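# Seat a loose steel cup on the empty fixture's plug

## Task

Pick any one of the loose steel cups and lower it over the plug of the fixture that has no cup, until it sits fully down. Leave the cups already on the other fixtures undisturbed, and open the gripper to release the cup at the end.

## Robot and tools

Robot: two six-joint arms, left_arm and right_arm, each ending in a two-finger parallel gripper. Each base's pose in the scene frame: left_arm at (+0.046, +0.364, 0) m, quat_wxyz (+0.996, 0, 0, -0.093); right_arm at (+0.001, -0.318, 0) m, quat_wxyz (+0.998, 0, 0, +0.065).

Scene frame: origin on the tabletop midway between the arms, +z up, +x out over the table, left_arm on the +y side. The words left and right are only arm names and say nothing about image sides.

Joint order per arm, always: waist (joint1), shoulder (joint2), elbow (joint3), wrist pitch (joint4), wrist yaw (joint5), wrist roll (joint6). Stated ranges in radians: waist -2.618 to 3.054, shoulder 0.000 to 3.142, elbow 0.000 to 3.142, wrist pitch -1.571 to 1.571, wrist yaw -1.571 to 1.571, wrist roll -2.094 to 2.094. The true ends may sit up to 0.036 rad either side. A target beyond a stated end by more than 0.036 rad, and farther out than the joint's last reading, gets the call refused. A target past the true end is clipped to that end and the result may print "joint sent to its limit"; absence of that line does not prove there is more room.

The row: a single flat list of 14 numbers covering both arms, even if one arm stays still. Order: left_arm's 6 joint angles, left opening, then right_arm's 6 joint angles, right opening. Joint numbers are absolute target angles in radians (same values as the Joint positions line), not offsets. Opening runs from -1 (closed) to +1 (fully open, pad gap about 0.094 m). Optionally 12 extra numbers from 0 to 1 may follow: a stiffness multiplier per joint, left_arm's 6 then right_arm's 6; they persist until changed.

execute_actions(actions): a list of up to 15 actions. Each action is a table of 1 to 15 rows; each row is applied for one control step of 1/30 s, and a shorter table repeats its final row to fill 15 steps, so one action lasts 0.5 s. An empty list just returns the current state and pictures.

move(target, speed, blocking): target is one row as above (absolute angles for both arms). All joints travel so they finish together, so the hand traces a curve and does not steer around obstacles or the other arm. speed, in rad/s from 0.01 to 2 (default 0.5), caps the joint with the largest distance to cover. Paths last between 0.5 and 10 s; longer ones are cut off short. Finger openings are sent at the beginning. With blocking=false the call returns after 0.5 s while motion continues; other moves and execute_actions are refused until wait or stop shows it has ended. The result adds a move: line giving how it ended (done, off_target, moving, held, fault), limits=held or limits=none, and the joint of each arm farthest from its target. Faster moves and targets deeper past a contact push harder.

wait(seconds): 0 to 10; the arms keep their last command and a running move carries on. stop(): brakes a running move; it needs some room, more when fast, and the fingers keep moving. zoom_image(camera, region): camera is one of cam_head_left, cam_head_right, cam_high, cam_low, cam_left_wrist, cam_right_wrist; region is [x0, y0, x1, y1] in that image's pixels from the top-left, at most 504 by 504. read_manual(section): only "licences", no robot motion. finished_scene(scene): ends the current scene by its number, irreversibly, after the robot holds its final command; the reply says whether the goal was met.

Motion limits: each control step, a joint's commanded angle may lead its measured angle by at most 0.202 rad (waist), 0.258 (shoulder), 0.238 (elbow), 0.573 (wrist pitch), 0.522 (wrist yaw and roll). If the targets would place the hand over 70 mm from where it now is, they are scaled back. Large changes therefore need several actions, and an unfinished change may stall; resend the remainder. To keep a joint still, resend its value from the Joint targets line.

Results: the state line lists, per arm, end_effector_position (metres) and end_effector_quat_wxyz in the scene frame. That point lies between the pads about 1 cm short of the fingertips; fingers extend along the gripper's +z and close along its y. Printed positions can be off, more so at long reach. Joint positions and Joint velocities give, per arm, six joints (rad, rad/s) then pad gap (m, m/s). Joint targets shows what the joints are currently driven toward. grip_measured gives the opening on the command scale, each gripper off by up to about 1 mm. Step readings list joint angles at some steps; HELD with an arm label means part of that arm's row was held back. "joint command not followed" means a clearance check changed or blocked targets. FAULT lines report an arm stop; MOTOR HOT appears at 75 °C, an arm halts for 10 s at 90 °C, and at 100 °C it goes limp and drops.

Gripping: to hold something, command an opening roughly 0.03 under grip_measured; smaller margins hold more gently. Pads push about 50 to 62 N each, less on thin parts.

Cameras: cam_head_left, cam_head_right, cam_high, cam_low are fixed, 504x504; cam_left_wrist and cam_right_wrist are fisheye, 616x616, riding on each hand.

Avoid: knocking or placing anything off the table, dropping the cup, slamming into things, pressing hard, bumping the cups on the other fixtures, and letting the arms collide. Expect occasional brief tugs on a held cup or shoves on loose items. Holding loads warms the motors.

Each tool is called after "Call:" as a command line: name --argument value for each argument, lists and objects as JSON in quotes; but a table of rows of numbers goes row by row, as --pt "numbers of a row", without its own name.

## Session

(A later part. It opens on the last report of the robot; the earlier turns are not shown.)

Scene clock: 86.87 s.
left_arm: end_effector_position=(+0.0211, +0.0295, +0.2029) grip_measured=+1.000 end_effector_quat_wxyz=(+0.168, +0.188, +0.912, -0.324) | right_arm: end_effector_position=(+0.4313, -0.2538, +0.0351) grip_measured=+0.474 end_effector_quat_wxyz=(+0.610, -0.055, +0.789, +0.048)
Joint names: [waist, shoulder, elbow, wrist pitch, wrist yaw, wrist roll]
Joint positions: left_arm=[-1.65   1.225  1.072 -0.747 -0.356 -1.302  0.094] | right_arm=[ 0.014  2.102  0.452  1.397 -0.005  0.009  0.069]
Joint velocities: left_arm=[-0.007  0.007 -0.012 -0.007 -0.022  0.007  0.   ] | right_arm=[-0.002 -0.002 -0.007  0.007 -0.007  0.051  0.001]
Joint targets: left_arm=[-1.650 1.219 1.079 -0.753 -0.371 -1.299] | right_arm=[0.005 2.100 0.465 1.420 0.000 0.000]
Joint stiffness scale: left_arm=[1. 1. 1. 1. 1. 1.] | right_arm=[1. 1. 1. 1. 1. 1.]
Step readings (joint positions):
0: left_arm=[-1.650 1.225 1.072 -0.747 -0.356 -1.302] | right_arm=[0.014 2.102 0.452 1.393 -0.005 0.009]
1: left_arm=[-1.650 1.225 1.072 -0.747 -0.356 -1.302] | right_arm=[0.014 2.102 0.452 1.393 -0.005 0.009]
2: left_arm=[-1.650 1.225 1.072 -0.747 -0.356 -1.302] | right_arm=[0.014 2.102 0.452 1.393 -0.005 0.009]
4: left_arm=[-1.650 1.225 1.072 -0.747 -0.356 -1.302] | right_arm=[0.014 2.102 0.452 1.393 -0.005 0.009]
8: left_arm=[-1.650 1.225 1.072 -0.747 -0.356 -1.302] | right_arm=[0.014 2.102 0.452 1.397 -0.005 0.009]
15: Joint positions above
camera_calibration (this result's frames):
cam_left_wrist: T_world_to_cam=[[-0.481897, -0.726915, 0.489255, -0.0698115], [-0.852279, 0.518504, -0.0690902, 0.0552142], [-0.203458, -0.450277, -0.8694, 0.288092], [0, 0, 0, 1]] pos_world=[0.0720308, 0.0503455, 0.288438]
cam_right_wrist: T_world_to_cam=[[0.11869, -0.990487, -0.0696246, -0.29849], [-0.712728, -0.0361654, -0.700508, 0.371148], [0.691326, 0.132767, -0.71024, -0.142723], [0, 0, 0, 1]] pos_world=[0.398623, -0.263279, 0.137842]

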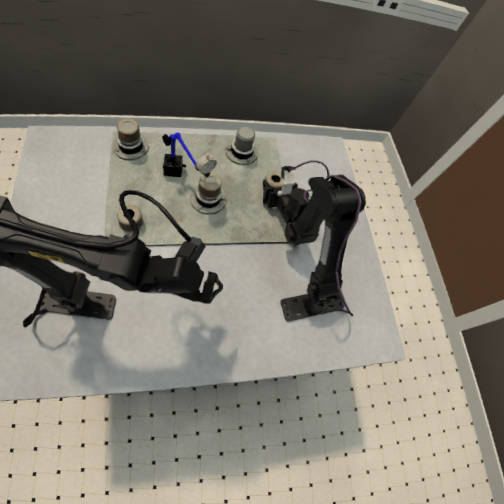

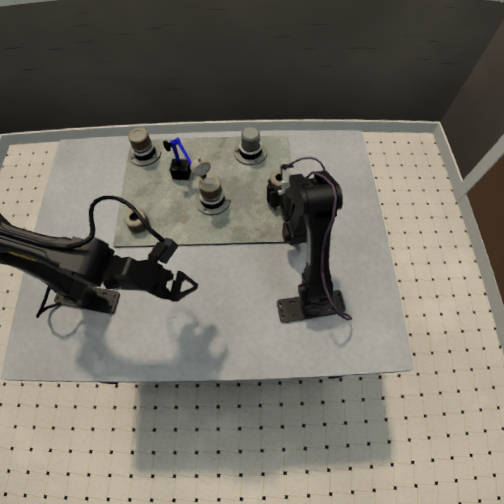

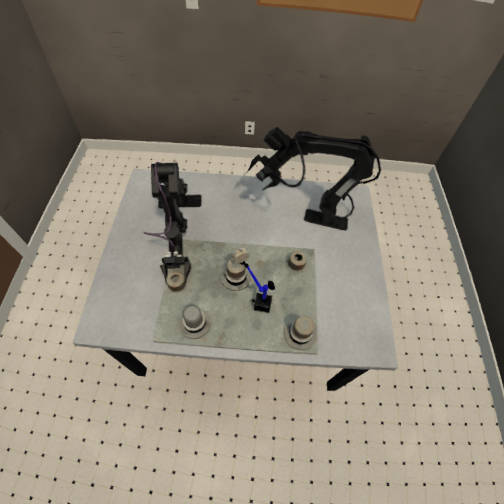

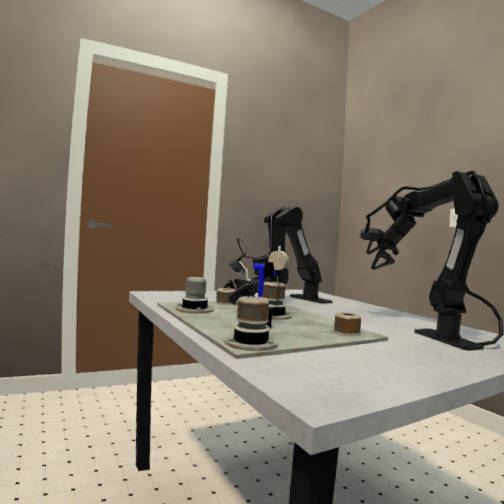

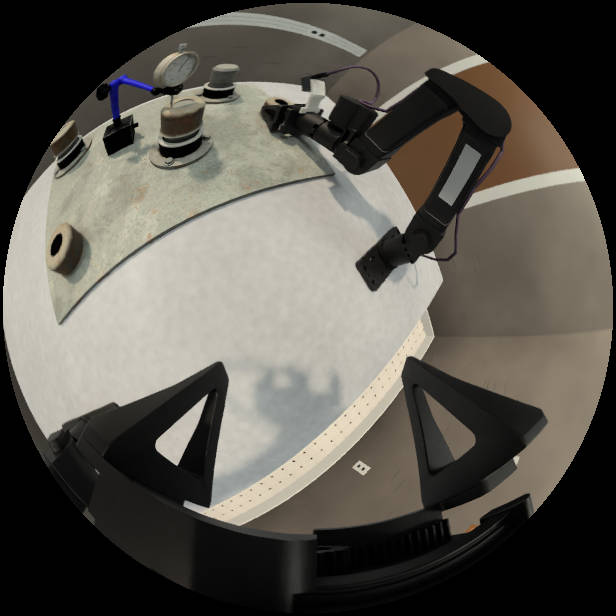

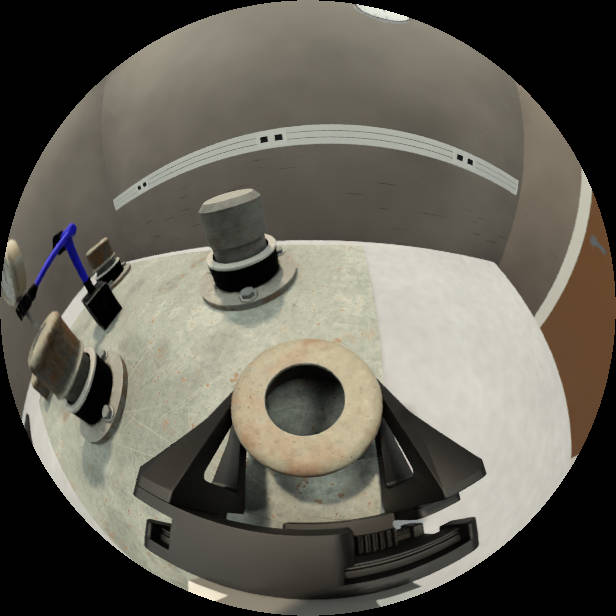

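Call:
execute_actions --actions '[[[-1.65,1.219,1.079,-0.753,-0.371,-1.299,1,0.005,2.08,0.475,1.43,0,0,0.435],[-1.65,1.219,1.079,-0.753,-0.371,-1.299,1,0.005,2.065,0.485,1.44,0,0,0.435],[-1.65,1.219,1.079,-0.753,-0.371,-1.299,1,0.005,2.055,0.49,1.44,0,0,0.435],[-1.65,1.219,1.079,-0.753,-0.371,-1.299,1,0.005,2.045,0.49,1.44,0,0,0.435],[-1.65,1.219,1.079,-0.753,-0.371,-1.299,1,0.005,2.035,0.49,1.44,0,0,0.435],[-1.65,1.219,1.079,-0.753,-0.371,-1.299,1,0.005,2.025,0.49,1.44,0,0,0.435],[-1.65,1.219,1.079,-0.753,-0.371,-1.299,1,0.005,2.015,0.49,1.44,0,0,0.435],[-1.65,1.219,1.079,-0.753,-0.371,-1.299,1,0.005,2.005,0.49,1.44,0,0,0.435],[-1.65,1.219,1.079,-0.753,-0.371,-1.299,1,0.005,1.995,0.49,1.44,0,0,0.435],[-1.65,1.219,1.079,-0.753,-0.371,-1.299,1,0.005,1.985,0.49,1.44,0,0,0.435],[-1.65,1.219,1.079,-0.753,-0.371,-1.299,1,0.005,1.975,0.49,1.44,0,0,0.435],[-1.65,1.219,1.079,-0.753,-0.371,-1.299,1,0.005,1.965,0.49,1.44,0,0,0.435]]]'

Call:
move --target '[-1.65,1.219,1.079,-0.753,-0.371,-1.299,1, 0.139,1.50,0.807,0.57,0,0,0.435]' --speed 0.7

Scene clock: 91.87 s.
left_arm: end_effector_position=(+0.0211, +0.0295, +0.2029) grip_measured=+1.000 end_effector_quat_wxyz=(+0.168, +0.188, +0.912, -0.324) | right_arm: end_effector_position=(+0.4369, -0.2530, +0.0729) grip_measured=+0.474 end_effector_quat_wxyz=(+0.643, -0.054, +0.762, +0.050)
Joint names: [waist, shoulder, elbow, wrist pitch, wrist yaw, wrist roll]
Joint positions: left_arm=[-1.65   1.225  1.072 -0.747 -0.356 -1.302  0.094] | right_arm=[ 0.014  2.004  0.452  1.384 -0.005  0.007  0.069]
Joint velocities: left_arm=[ 0.007 -0.007 -0.007 -0.022  0.007 -0.007  0.   ] | right_arm=[-0.002 -0.1   -0.017  0.022  0.066  0.007  0.001]
Joint targets: left_arm=[-1.650 1.219 1.079 -0.753 -0.371 -1.299] | right_arm=[0.005 1.965 0.490 1.440 -0.000 -0.000]
Joint stiffness scale: left_arm=[1. 1. 1. 1. 1. 1.] | right_arm=[1. 1. 1. 1. 1. 1.]
Step readings (joint positions):
0: left_arm=[-1.650 1.225 1.072 -0.747 -0.356 -1.302] | right_arm=[0.014 2.102 0.452 1.397 -0.005 0.009]
1: left_arm=[-1.650 1.225 1.072 -0.747 -0.356 -1.302] | right_arm=[0.014 2.102 0.452 1.398 -0.005 0.009]
2: left_arm=[-1.650 1.225 1.072 -0.747 -0.356 -1.302] | right_arm=[0.014 2.102 0.452 1.398 -0.005 0.009]
4: left_arm=[-1.650 1.225 1.072 -0.747 -0.356 -1.302] | right_arm=[0.014 2.098 0.452 1.397 -0.005 0.008]
8: left_arm=[-1.650 1.225 1.072 -0.747 -0.356 -1.302] | right_arm=[0.014 2.071 0.452 1.384 -0.005 0.007]
15: Joint positions above
camera_calibration (this result's frames):
cam_left_wrist: T_world_to_cam=[[-0.481897, -0.726915, 0.489255, -0.0698115], [-0.852279, 0.518504, -0.0690902, 0.0552142], [-0.203458, -0.450277, -0.8694, 0.288092], [0, 0, 0, 1]] pos_world=[0.0720308, 0.0503455, 0.288438]
cam_right_wrist: T_world_to_cam=[[0.124901, -0.9897, -0.0699501, -0.298209], [-0.651103, -0.0285637, -0.758452, 0.380898], [0.748642, 0.140276, -0.647965, -0.147544], [0, 0, 0, 1]] pos_world=[0.395708, -0.263561, 0.17243]

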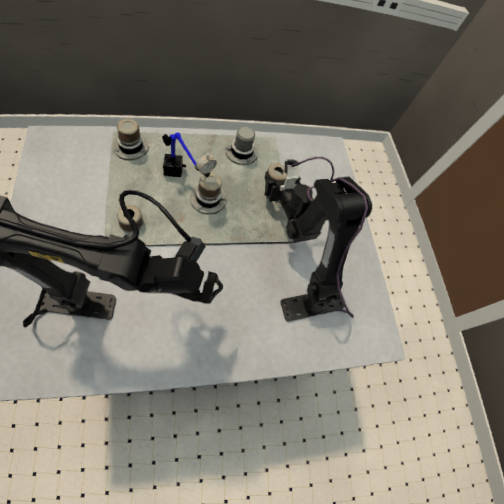

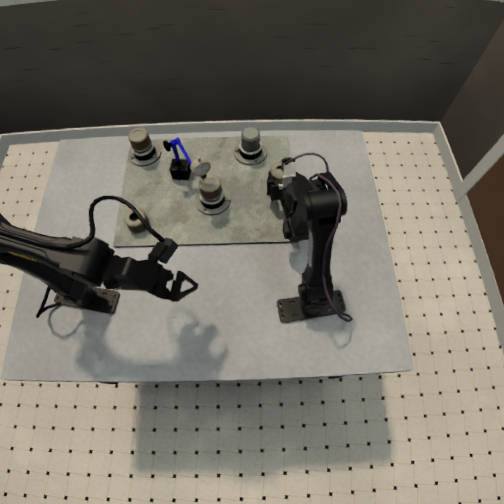

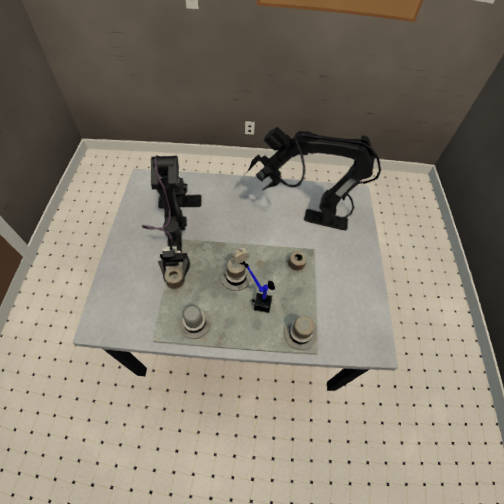

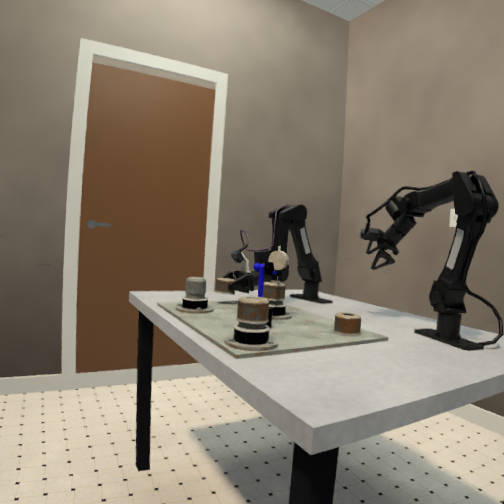

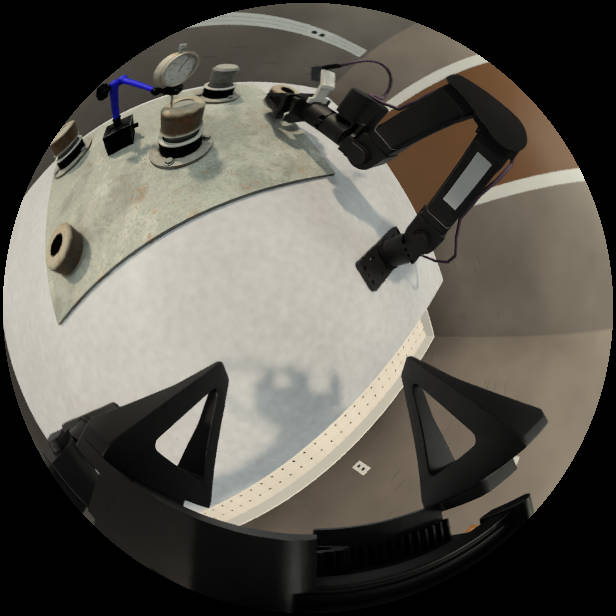

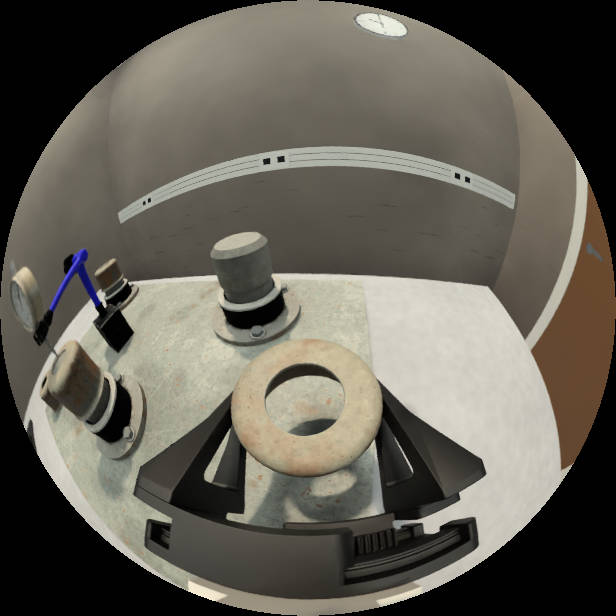

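Scene clock: 93.90 s.
left_arm: end_effector_position=(+0.0210, +0.0295, +0.2029) grip_measured=+1.000 end_effector_quat_wxyz=(+0.168, +0.189, +0.912, -0.324) | right_arm: end_effector_position=(+0.4545, -0.1952, +0.1940) grip_measured=+0.474 end_effector_quat_wxyz=(+0.609, -0.101, +0.782, +0.083)
Joint names: [waist, shoulder, elbow, wrist pitch, wrist yaw, wrist roll]
Joint positions: left_arm=[-1.65   1.225  1.072 -0.747 -0.355 -1.302  0.094] | right_arm=[ 0.131  1.536  0.766  0.523 -0.004  0.007  0.069]
Joint velocities: left_arm=[-0.017  0.012 -0.017 -0.007 -0.051 -0.007  0.   ] | right_arm=[-0.012 -0.002  0.002  0.007  0.007  0.022  0.001]
Joint targets: left_arm=[-1.650 1.219 1.079 -0.753 -0.371 -1.299] | right_arm=[0.139 1.500 0.807 0.570 0.000 -0.000]
Joint stiffness scale: left_arm=[1. 1. 1. 1. 1. 1.] | right_arm=[1. 1. 1. 1. 1. 1.]
move: off_target (right_arm); limits=none; left_arm: farthest joint: the wrist yaw, 0.016 radians from its target (0.015 radians at the start); right_arm: farthest joint: the wrist pitch, 0.047 radians from its target (0.814 radians at the start)
camera_calibration (this result's frames):
cam_left_wrist: T_world_to_cam=[[-0.481928, -0.726838, 0.489338, -0.0698504], [-0.852176, 0.518711, -0.0688039, 0.0550896], [-0.203816, -0.45016, -0.869376, 0.288063], [0, 0, 0, 1]] pos_world=[0.071995, 0.0503292, 0.288406]
cam_right_wrist: T_world_to_cam=[[0.233731, -0.969933, -0.0678168, -0.280827], [-0.699671, -0.119351, -0.704426, 0.479743], [0.675152, 0.212095, -0.70653, -0.0314937], [0, 0, 0, 1]] pos_world=[0.422563, -0.208446, 0.296647]

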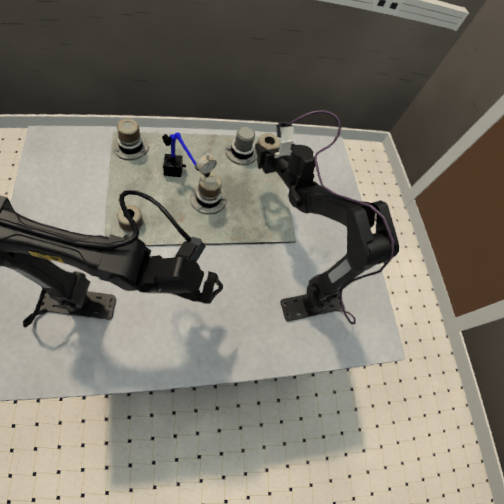

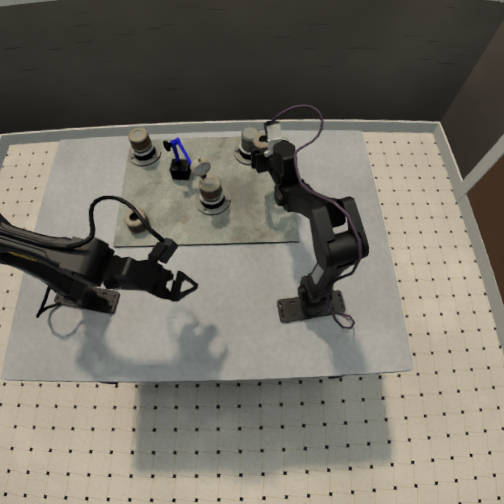

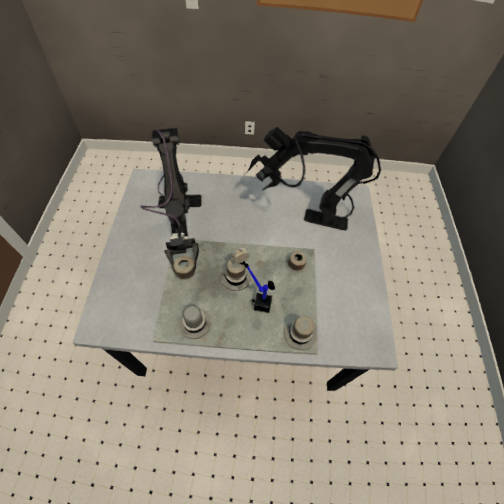

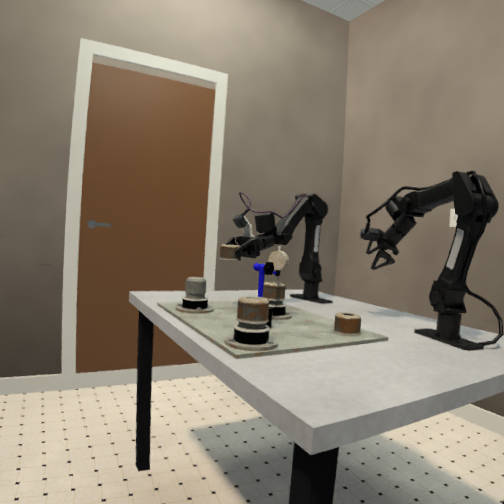

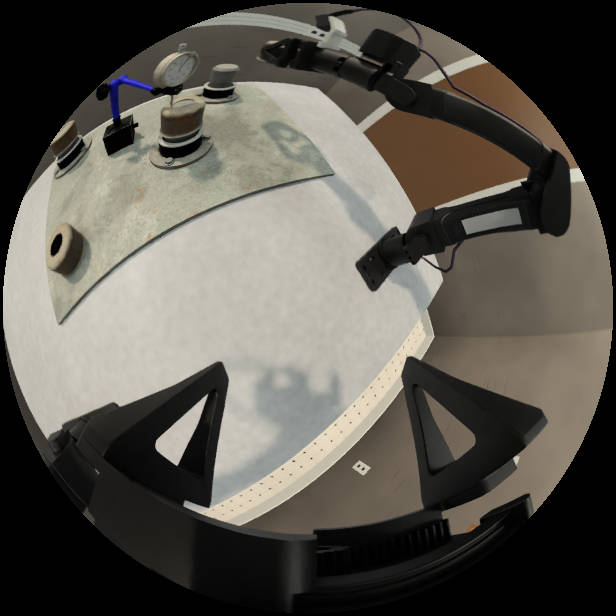

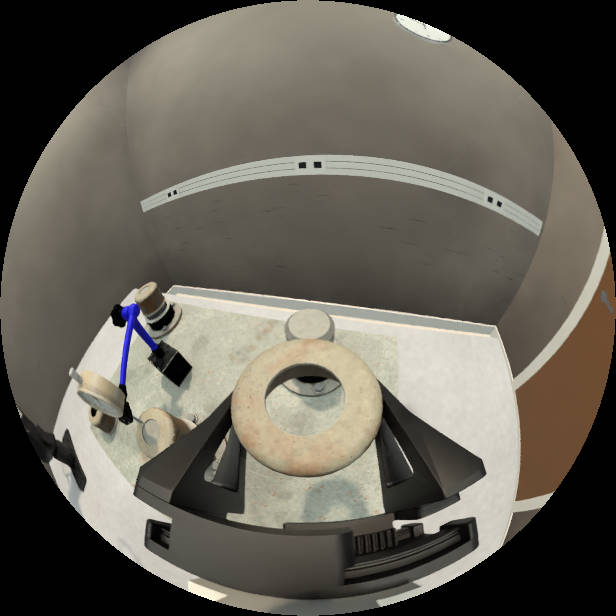

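Call:
move --target '[-1.65,1.219,1.079,-0.753,-0.371,-1.299,1, 0.139,2.068,1.368,0.579,0,0,0.435]' --speed 0.5

Call:
zoom_image --camera "cam_right_wrist" --region '[220, 330, 400, 490]'

Call:
zoom_image --camera "cam_low" --region '[160, 230, 250, 320]'

Scene clock: 97.00 s.
left_arm: end_effector_position=(+0.0211, +0.0295, +0.2029) grip_measured=+1.000 end_effector_quat_wxyz=(+0.168, +0.188, +0.912, -0.324) | right_arm: end_effector_position=(+0.5878, -0.1597, +0.1553) grip_measured=+0.474 end_effector_quat_wxyz=(+0.600, -0.102, +0.789, +0.082)
Joint names: [waist, shoulder, elbow, wrist pitch, wrist yaw, wrist roll]
Joint positions: left_arm=[-1.65   1.225  1.072 -0.747 -0.356 -1.302  0.094] | right_arm=[ 0.131  2.085  1.317  0.499 -0.004  0.007  0.069]
Joint velocities: left_arm=[ 0.007  0.002 -0.007 -0.095 -0.051  0.007  0.   ] | right_arm=[ 0.002  0.007  0.002  0.066 -0.066 -0.051 -0.   ]
Joint targets: left_arm=[-1.650 1.219 1.079 -0.753 -0.371 -1.299] | right_arm=[0.139 2.068 1.368 0.579 -0.000 -0.000]
Joint stiffness scale: left_arm=[1. 1. 1. 1. 1. 1.] | right_arm=[1. 1. 1. 1. 1. 1.]
move: off_target (right_arm); limits=none; left_arm: farthest joint: the wrist yaw, 0.015 radians from its target (0.016 radians at the start); right_arm: farthest joint: the wrist pitch, 0.080 radians from its target (0.056 radians at the start)
camera_calibration (this result's frames):
cam_left_wrist: T_world_to_cam=[[-0.481897, -0.726915, 0.489255, -0.0698115], [-0.852279, 0.518504, -0.0690902, 0.0552142], [-0.203458, -0.450277, -0.8694, 0.288092], [0, 0, 0, 1]] pos_world=[0.0720308, 0.0503455, 0.288438]
cam_right_wrist: T_world_to_cam=[[0.232336, -0.970305, -0.0672891, -0.279468], [-0.714054, -0.123185, -0.689167, 0.555438], [0.660414, 0.208167, -0.721471, -0.146077], [0, 0, 0, 1]] pos_world=[0.558015, -0.17234, 0.258594]

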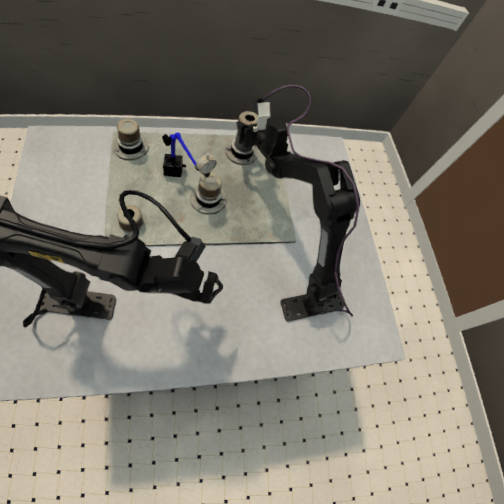

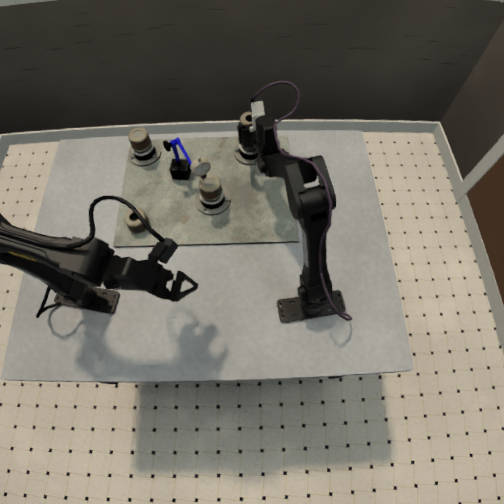

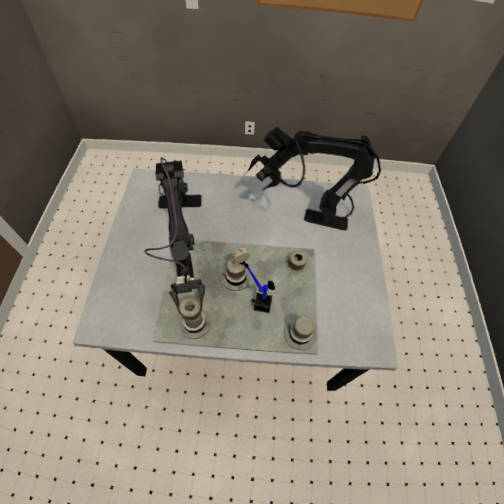

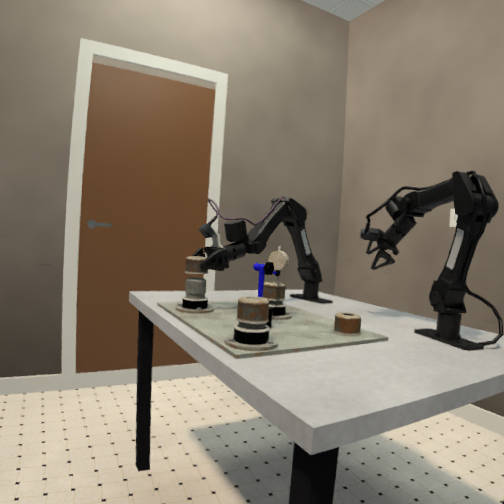

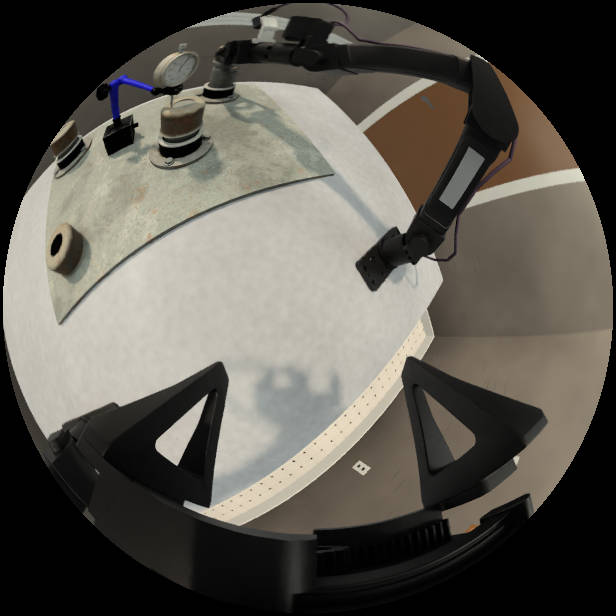

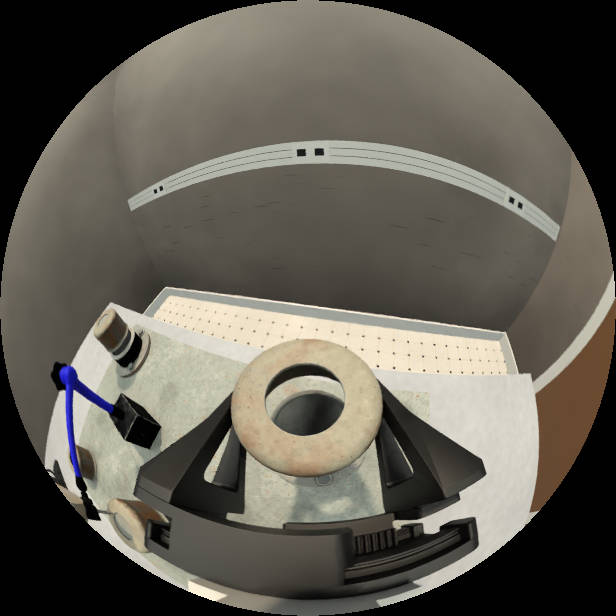

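Region (220, 330, 400, 490) of cam_right_wrist's 616x616 image, scaled by 2.800, with more detail than that image has.

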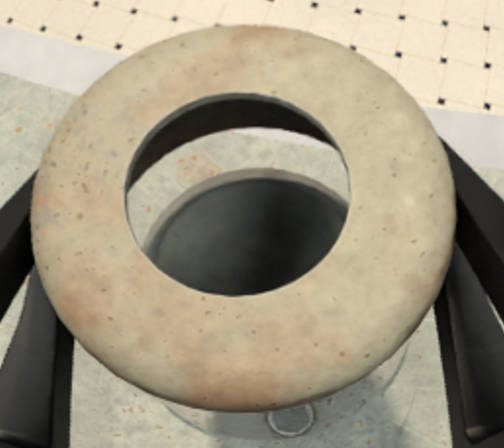

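Region (160, 230, 250, 320) of cam_low's 504x504 image, scaled by 5.600, with more detail than that image has.

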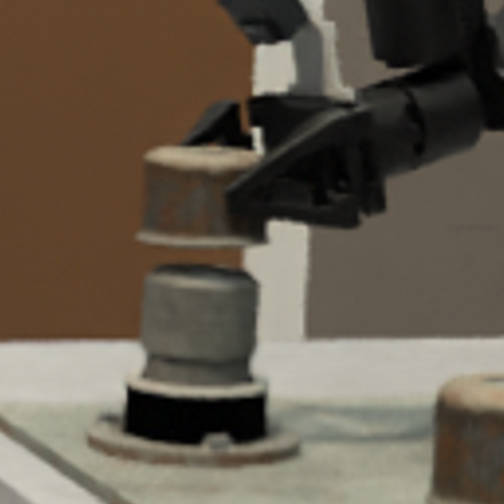

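Call:
zoom_image --camera "cam_right_wrist" --region '[260, 355, 350, 445]'

Call:
zoom_image --camera "cam_high" --region '[160, 280, 230, 350]'

Region (260, 355, 350, 445) of cam_right_wrist's 616x616 image, scaled by 5.600, with more detail than that image has.

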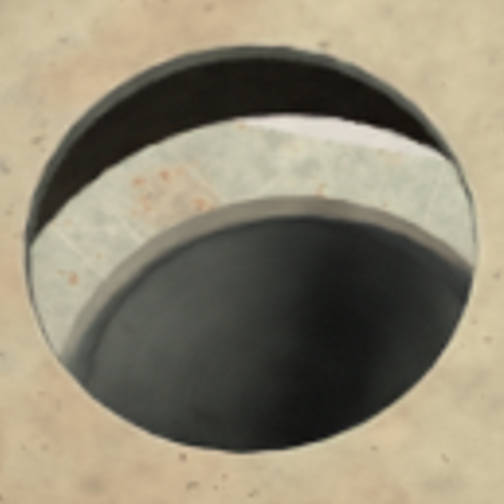

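Region (160, 280, 230, 350) of cam_high's 504x504 image, scaled by 7.200, with more detail than that image has.

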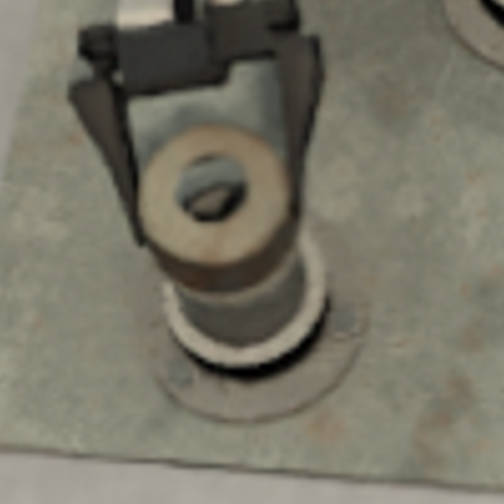

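Call:
execute_actions --actions '[[[-1.65,1.219,1.079,-0.753,-0.371,-1.299,1,0.133,2.068,1.345,0.585,0,0,0.435],[-1.65,1.219,1.079,-0.753,-0.371,-1.299,1,0.128,2.068,1.325,0.591,0,0,0.435],[-1.65,1.219,1.079,-0.753,-0.371,-1.299,1,0.125,2.070,1.321,0.597,0,0,0.435],[-1.65,1.219,1.079,-0.753,-0.371,-1.299,1,0.123,2.072,1.317,0.604,0,0,0.435],[-1.65,1.219,1.079,-0.753,-0.371,-1.299,1,0.121,2.075,1.313,0.611,0,0,0.435],[-1.65,1.219,1.079,-0.753,-0.371,-1.299,1,0.121,2.078,1.309,0.618,0,0,0.435],[-1.65,1.219,1.079,-0.753,-0.371,-1.299,1,0.121,2.081,1.305,0.625,0,0,0.435],[-1.65,1.219,1.079,-0.753,-0.371,-1.299,1,0.121,2.084,1.300,0.632,0,0,0.435],[-1.65,1.219,1.079,-0.753,-0.371,-1.299,1,0.121,2.087,1.295,0.640,0,0,0.435],[-1.65,1.219,1.079,-0.753,-0.371,-1.299,1,0.121,2.090,1.290,0.648,0,0,0.435],[-1.65,1.219,1.079,-0.753,-0.371,-1.299,1,0.121,2.092,1.286,0.655,0,0,0.435],[-1.65,1.219,1.079,-0.753,-0.371,-1.299,1,0.121,2.094,1.282,0.662,0,0,0.435]],[[-1.65,1.219,1.079,-0.753,-0.371,-1.299,1,0.121,2.094,1.282,0.662,0,0,0.435]]]'

Call:
zoom_image --camera "cam_right_wrist" --region '[260, 355, 350, 445]'

Call:
zoom_image --camera "cam_low" --region '[160, 230, 250, 320]'

Scene clock: 106.07 s.
left_arm: end_effector_position=(+0.0211, +0.0295, +0.2029) grip_measured=+1.000 end_effector_quat_wxyz=(+0.168, +0.188, +0.912, -0.324) | right_arm: end_effector_position=(+0.5858, -0.1602, +0.1395) grip_measured=+0.474 end_effector_quat_wxyz=(+0.605, -0.101, +0.785, +0.083)
Joint names: [waist, shoulder, elbow, wrist pitch, wrist yaw, wrist roll]
Joint positions: left_arm=[-1.65   1.225  1.072 -0.747 -0.356 -1.302  0.094] | right_arm=[ 0.131  2.114  1.276  0.581 -0.004  0.007  0.069]
Joint velocities: left_arm=[-0.002 -0.002  0.007 -0.022  0.037  0.007  0.   ] | right_arm=[ 0.012 -0.002  0.017  0.037  0.007  0.095 -0.001]
Joint targets: left_arm=[-1.650 1.219 1.079 -0.753 -0.371 -1.299] | right_arm=[0.121 2.094 1.282 0.662 0.000 -0.000]
Joint stiffness scale: left_arm=[1. 1. 1. 1. 1. 1.] | right_arm=[1. 1. 1. 1. 1. 1.]
Step readings (joint positions; steps 1 to 15: 1st action; 16 to 30: 2nd action):
0: left_arm=[-1.650 1.225 1.072 -0.747 -0.356 -1.302] | right_arm=[0.131 2.085 1.317 0.499 -0.004 0.007]
1: left_arm=[-1.650 1.225 1.072 -0.747 -0.356 -1.302] | right_arm=[0.131 2.085 1.317 0.500 -0.004 0.007]
2: left_arm=[-1.650 1.225 1.072 -0.747 -0.356 -1.302] | right_arm=[0.131 2.085 1.317 0.501 -0.004 0.007]
4: left_arm=[-1.650 1.225 1.072 -0.747 -0.356 -1.302] | right_arm=[0.131 2.085 1.317 0.506 -0.004 0.007]
8: left_arm=[-1.650 1.225 1.072 -0.747 -0.356 -1.302] | right_arm=[0.131 2.085 1.312 0.530 -0.004 0.007]
15: left_arm=[-1.650 1.225 1.072 -0.747 -0.356 -1.302] | right_arm=[0.131 2.105 1.282 0.572 -0.004 0.007]
16: left_arm=[-1.650 1.225 1.072 -0.747 -0.356 -1.302] | right_arm=[0.131 2.108 1.280 0.572 -0.004 0.007]
17: left_arm=[-1.650 1.225 1.072 -0.747 -0.356 -1.302] | right_arm=[0.131 2.111 1.278 0.572 -0.004 0.007]
19: left_arm=[-1.650 1.225 1.072 -0.747 -0.356 -1.302] | right_arm=[0.131 2.114 1.276 0.572 -0.004 0.007]
23: left_arm=[-1.650 1.225 1.072 -0.747 -0.356 -1.302] | right_arm=[0.131 2.114 1.276 0.577 -0.004 0.007]
30: Joint positions above
camera_calibration (this result's frames):
cam_left_wrist: T_world_to_cam=[[-0.481897, -0.726915, 0.489255, -0.0698115], [-0.852279, 0.518504, -0.0690902, 0.0552142], [-0.203458, -0.450277, -0.8694, 0.288092], [0, 0, 0, 1]] pos_world=[0.0720308, 0.0503455, 0.288438]
cam_right_wrist: T_world_to_cam=[[0.233107, -0.9701, -0.067585, -0.28096], [-0.706131, -0.121073, -0.697654, 0.539959], [0.668611, 0.210352, -0.71324, -0.161643], [0, 0, 0, 1]] pos_world=[0.554852, -0.173183, 0.242425]

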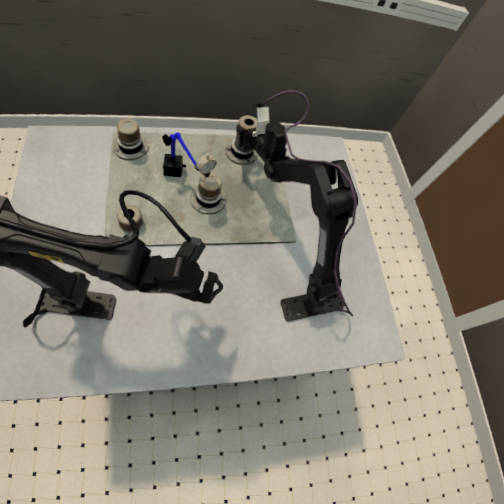

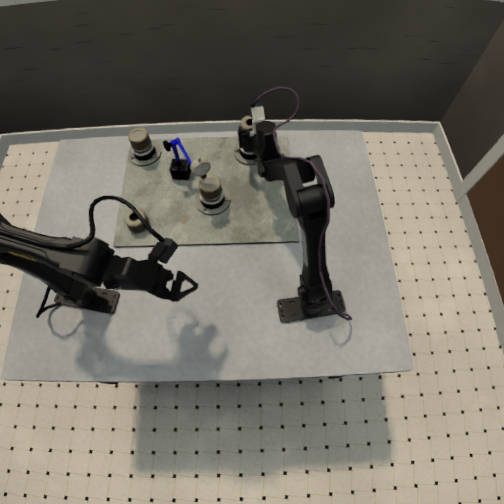

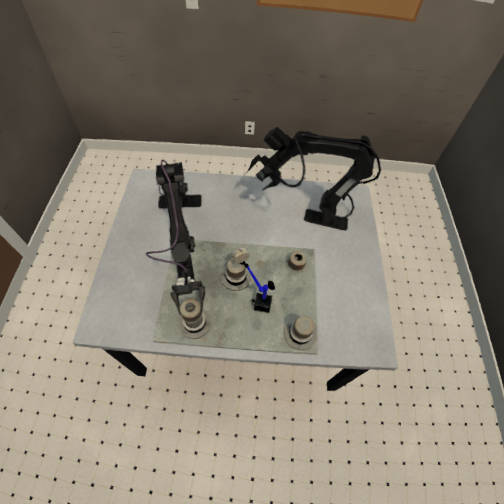

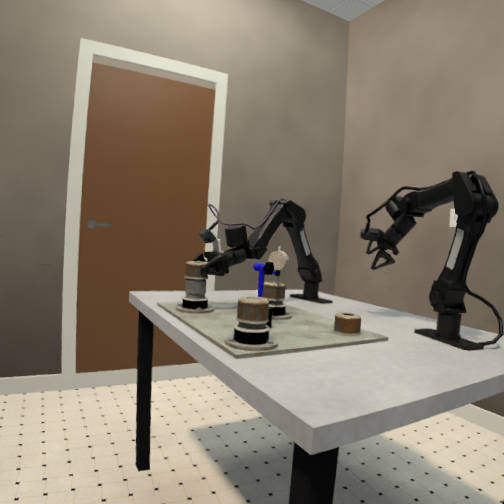

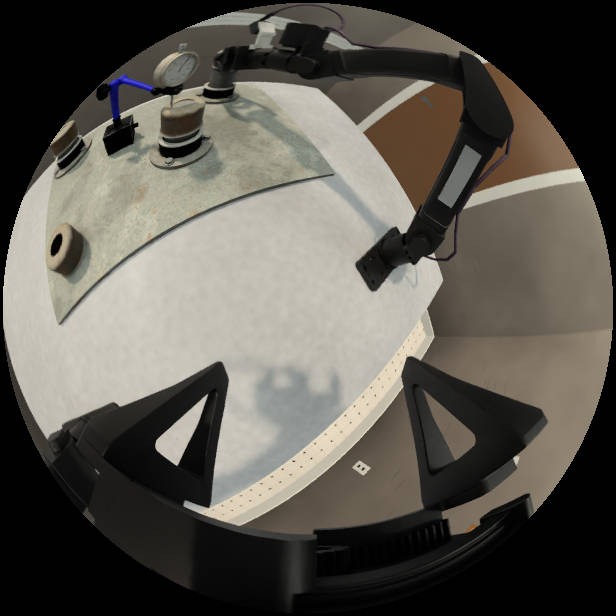

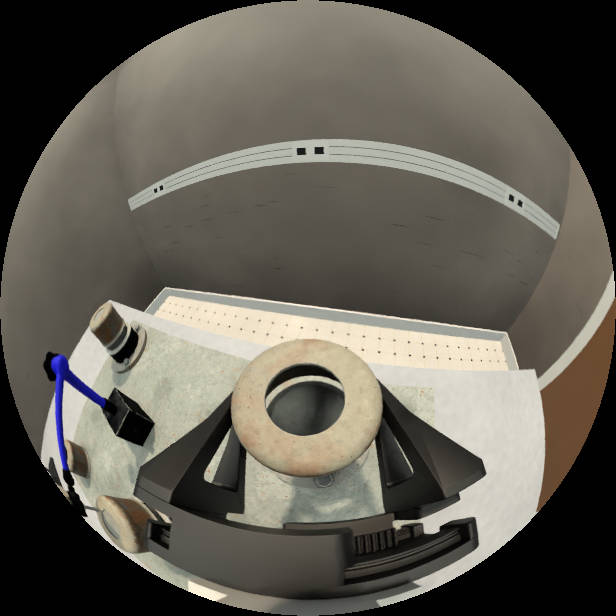

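Region (260, 355, 350, 445) of cam_right_wrist's 616x616 image, scaled by 5.600, with more detail than that image has.

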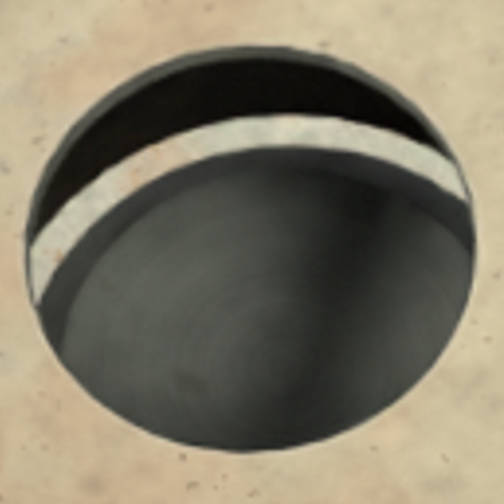

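Region (160, 230, 250, 320) of cam_low's 504x504 image, scaled by 5.600, with more detail than that image has.

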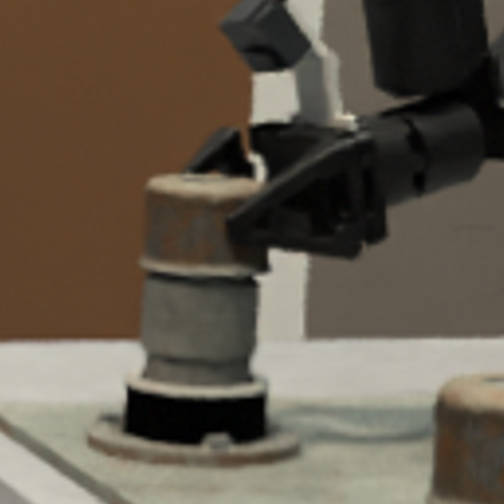

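Call:
execute_actions --actions '[[[-1.65,1.219,1.079,-0.753,-0.371,-1.299,1,0.119,2.094,1.282,0.662,0,0,0.435],[-1.65,1.219,1.079,-0.753,-0.371,-1.299,1,0.117,2.094,1.282,0.662,0,0,0.435]]]'

Call:
zoom_image --camera "cam_right_wrist" --region '[260, 355, 350, 445]'

Call:
zoom_image --camera "cam_low" --region '[160, 230, 250, 320]'

Scene clock: 108.10 s.
left_arm: end_effector_position=(+0.0211, +0.0295, +0.2029) grip_measured=+1.000 end_effector_quat_wxyz=(+0.168, +0.188, +0.912, -0.324) | right_arm: end_effector_position=(+0.5868, -0.1636, +0.1397) grip_measured=+0.474 end_effector_quat_wxyz=(+0.606, -0.099, +0.785, +0.081)
Joint names: [waist, shoulder, elbow, wrist pitch, wrist yaw, wrist roll]
Joint positions: left_arm=[-1.65   1.225  1.072 -0.747 -0.356 -1.302  0.094] | right_arm=[ 0.125  2.114  1.276  0.581 -0.004  0.007  0.069]
Joint velocities: left_arm=[-0.007 -0.022 -0.007 -0.037  0.066  0.022  0.   ] | right_arm=[-0.007  0.007  0.022  0.081 -0.007 -0.051 -0.   ]
Joint targets: left_arm=[-1.650 1.219 1.079 -0.753 -0.371 -1.299] | right_arm=[0.117 2.094 1.282 0.662 -0.000 0.000]
Joint stiffness scale: left_arm=[1. 1. 1. 1. 1. 1.] | right_arm=[1. 1. 1. 1. 1. 1.]
Step readings (joint positions):
0: left_arm=[-1.650 1.225 1.072 -0.747 -0.356 -1.302] | right_arm=[0.131 2.114 1.276 0.581 -0.004 0.007]
1: left_arm=[-1.650 1.225 1.072 -0.747 -0.356 -1.302] | right_arm=[0.131 2.114 1.276 0.581 -0.004 0.007]
2: left_arm=[-1.650 1.225 1.072 -0.747 -0.356 -1.302] | right_arm=[0.131 2.114 1.276 0.581 -0.004 0.007]
4: left_arm=[-1.650 1.225 1.072 -0.747 -0.356 -1.302] | right_arm=[0.130 2.114 1.276 0.581 -0.004 0.007]
8: left_arm=[-1.650 1.225 1.072 -0.747 -0.356 -1.302] | right_arm=[0.126 2.114 1.276 0.581 -0.004 0.007]
15: Joint positions above
camera_calibration (this result's frames):
cam_left_wrist: T_world_to_cam=[[-0.481897, -0.726915, 0.489255, -0.0698115], [-0.852279, 0.518504, -0.0690902, 0.0552142], [-0.203458, -0.450277, -0.8694, 0.288092], [0, 0, 0, 1]] pos_world=[0.0720308, 0.0503455, 0.288438]
cam_right_wrist: T_world_to_cam=[[0.227602, -0.971405, -0.0676038, -0.281383], [-0.706297, -0.116896, -0.698198, 0.541203], [0.67033, 0.206659, -0.712706, -0.163126], [0, 0, 0, 1]] pos_world=[0.555642, -0.17636, 0.242583]

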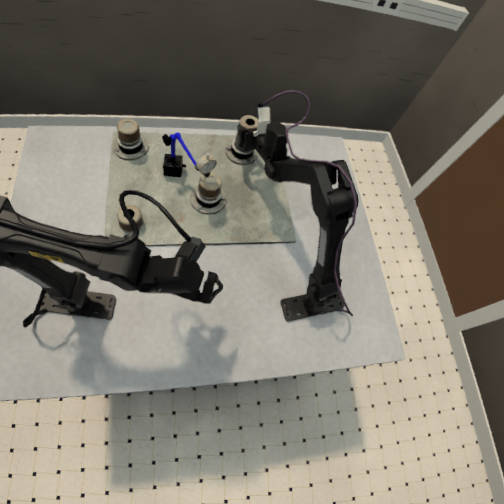

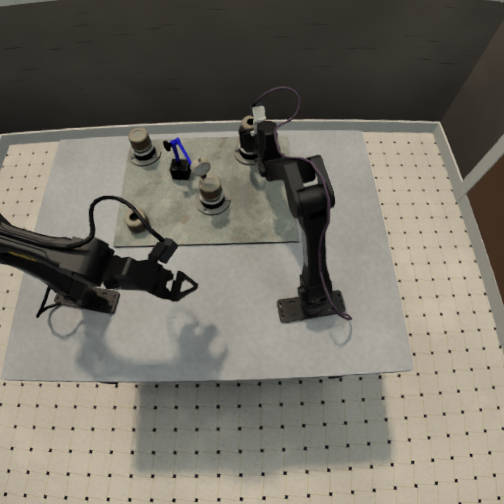

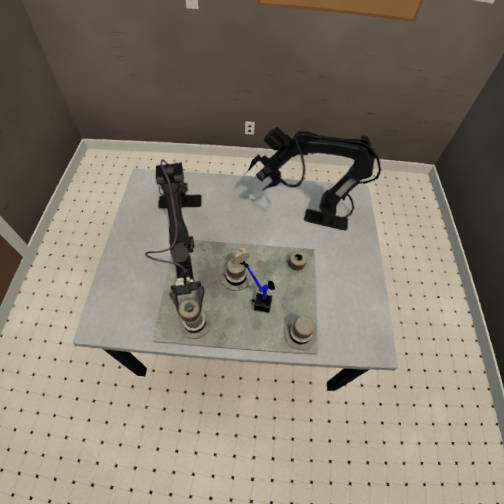

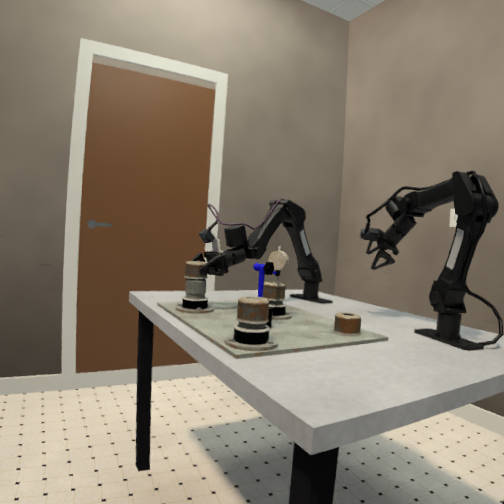

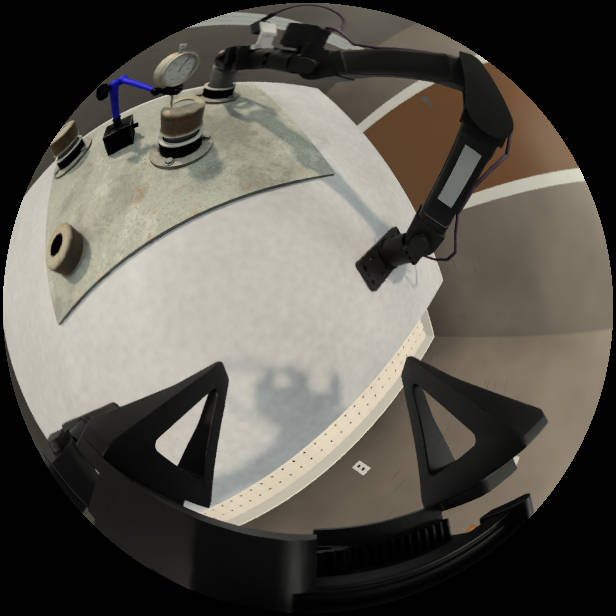

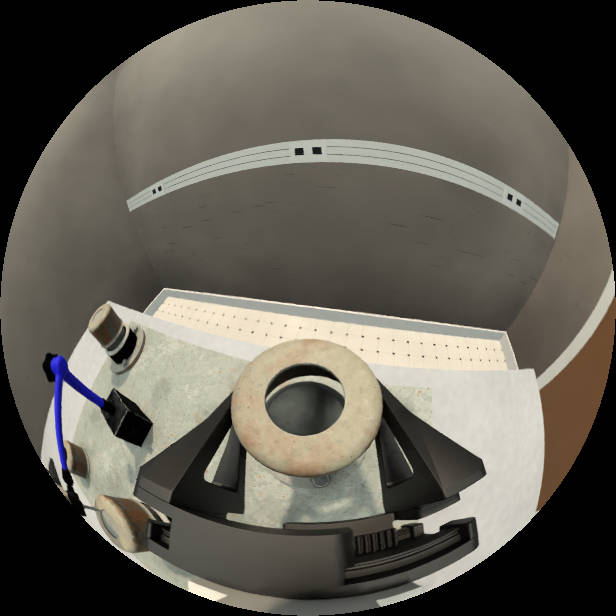

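Region (260, 355, 350, 445) of cam_right_wrist's 616x616 image, scaled by 5.600, with more detail than that image has.

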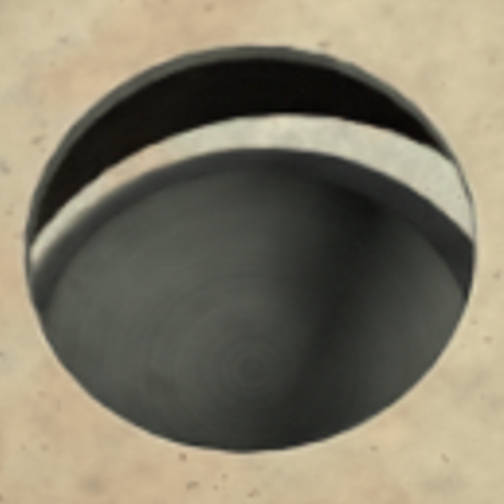

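Region (160, 230, 250, 320) of cam_low's 504x504 image, scaled by 5.600, with more detail than that image has.

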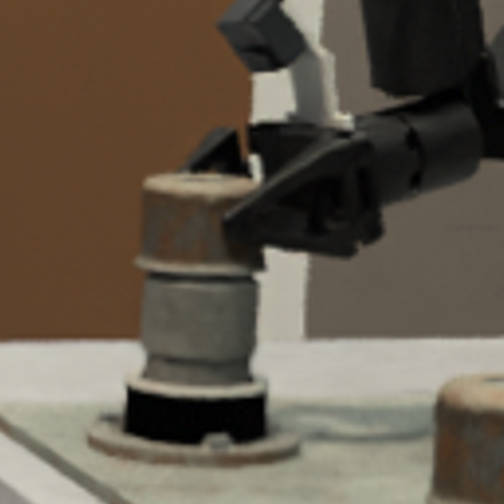

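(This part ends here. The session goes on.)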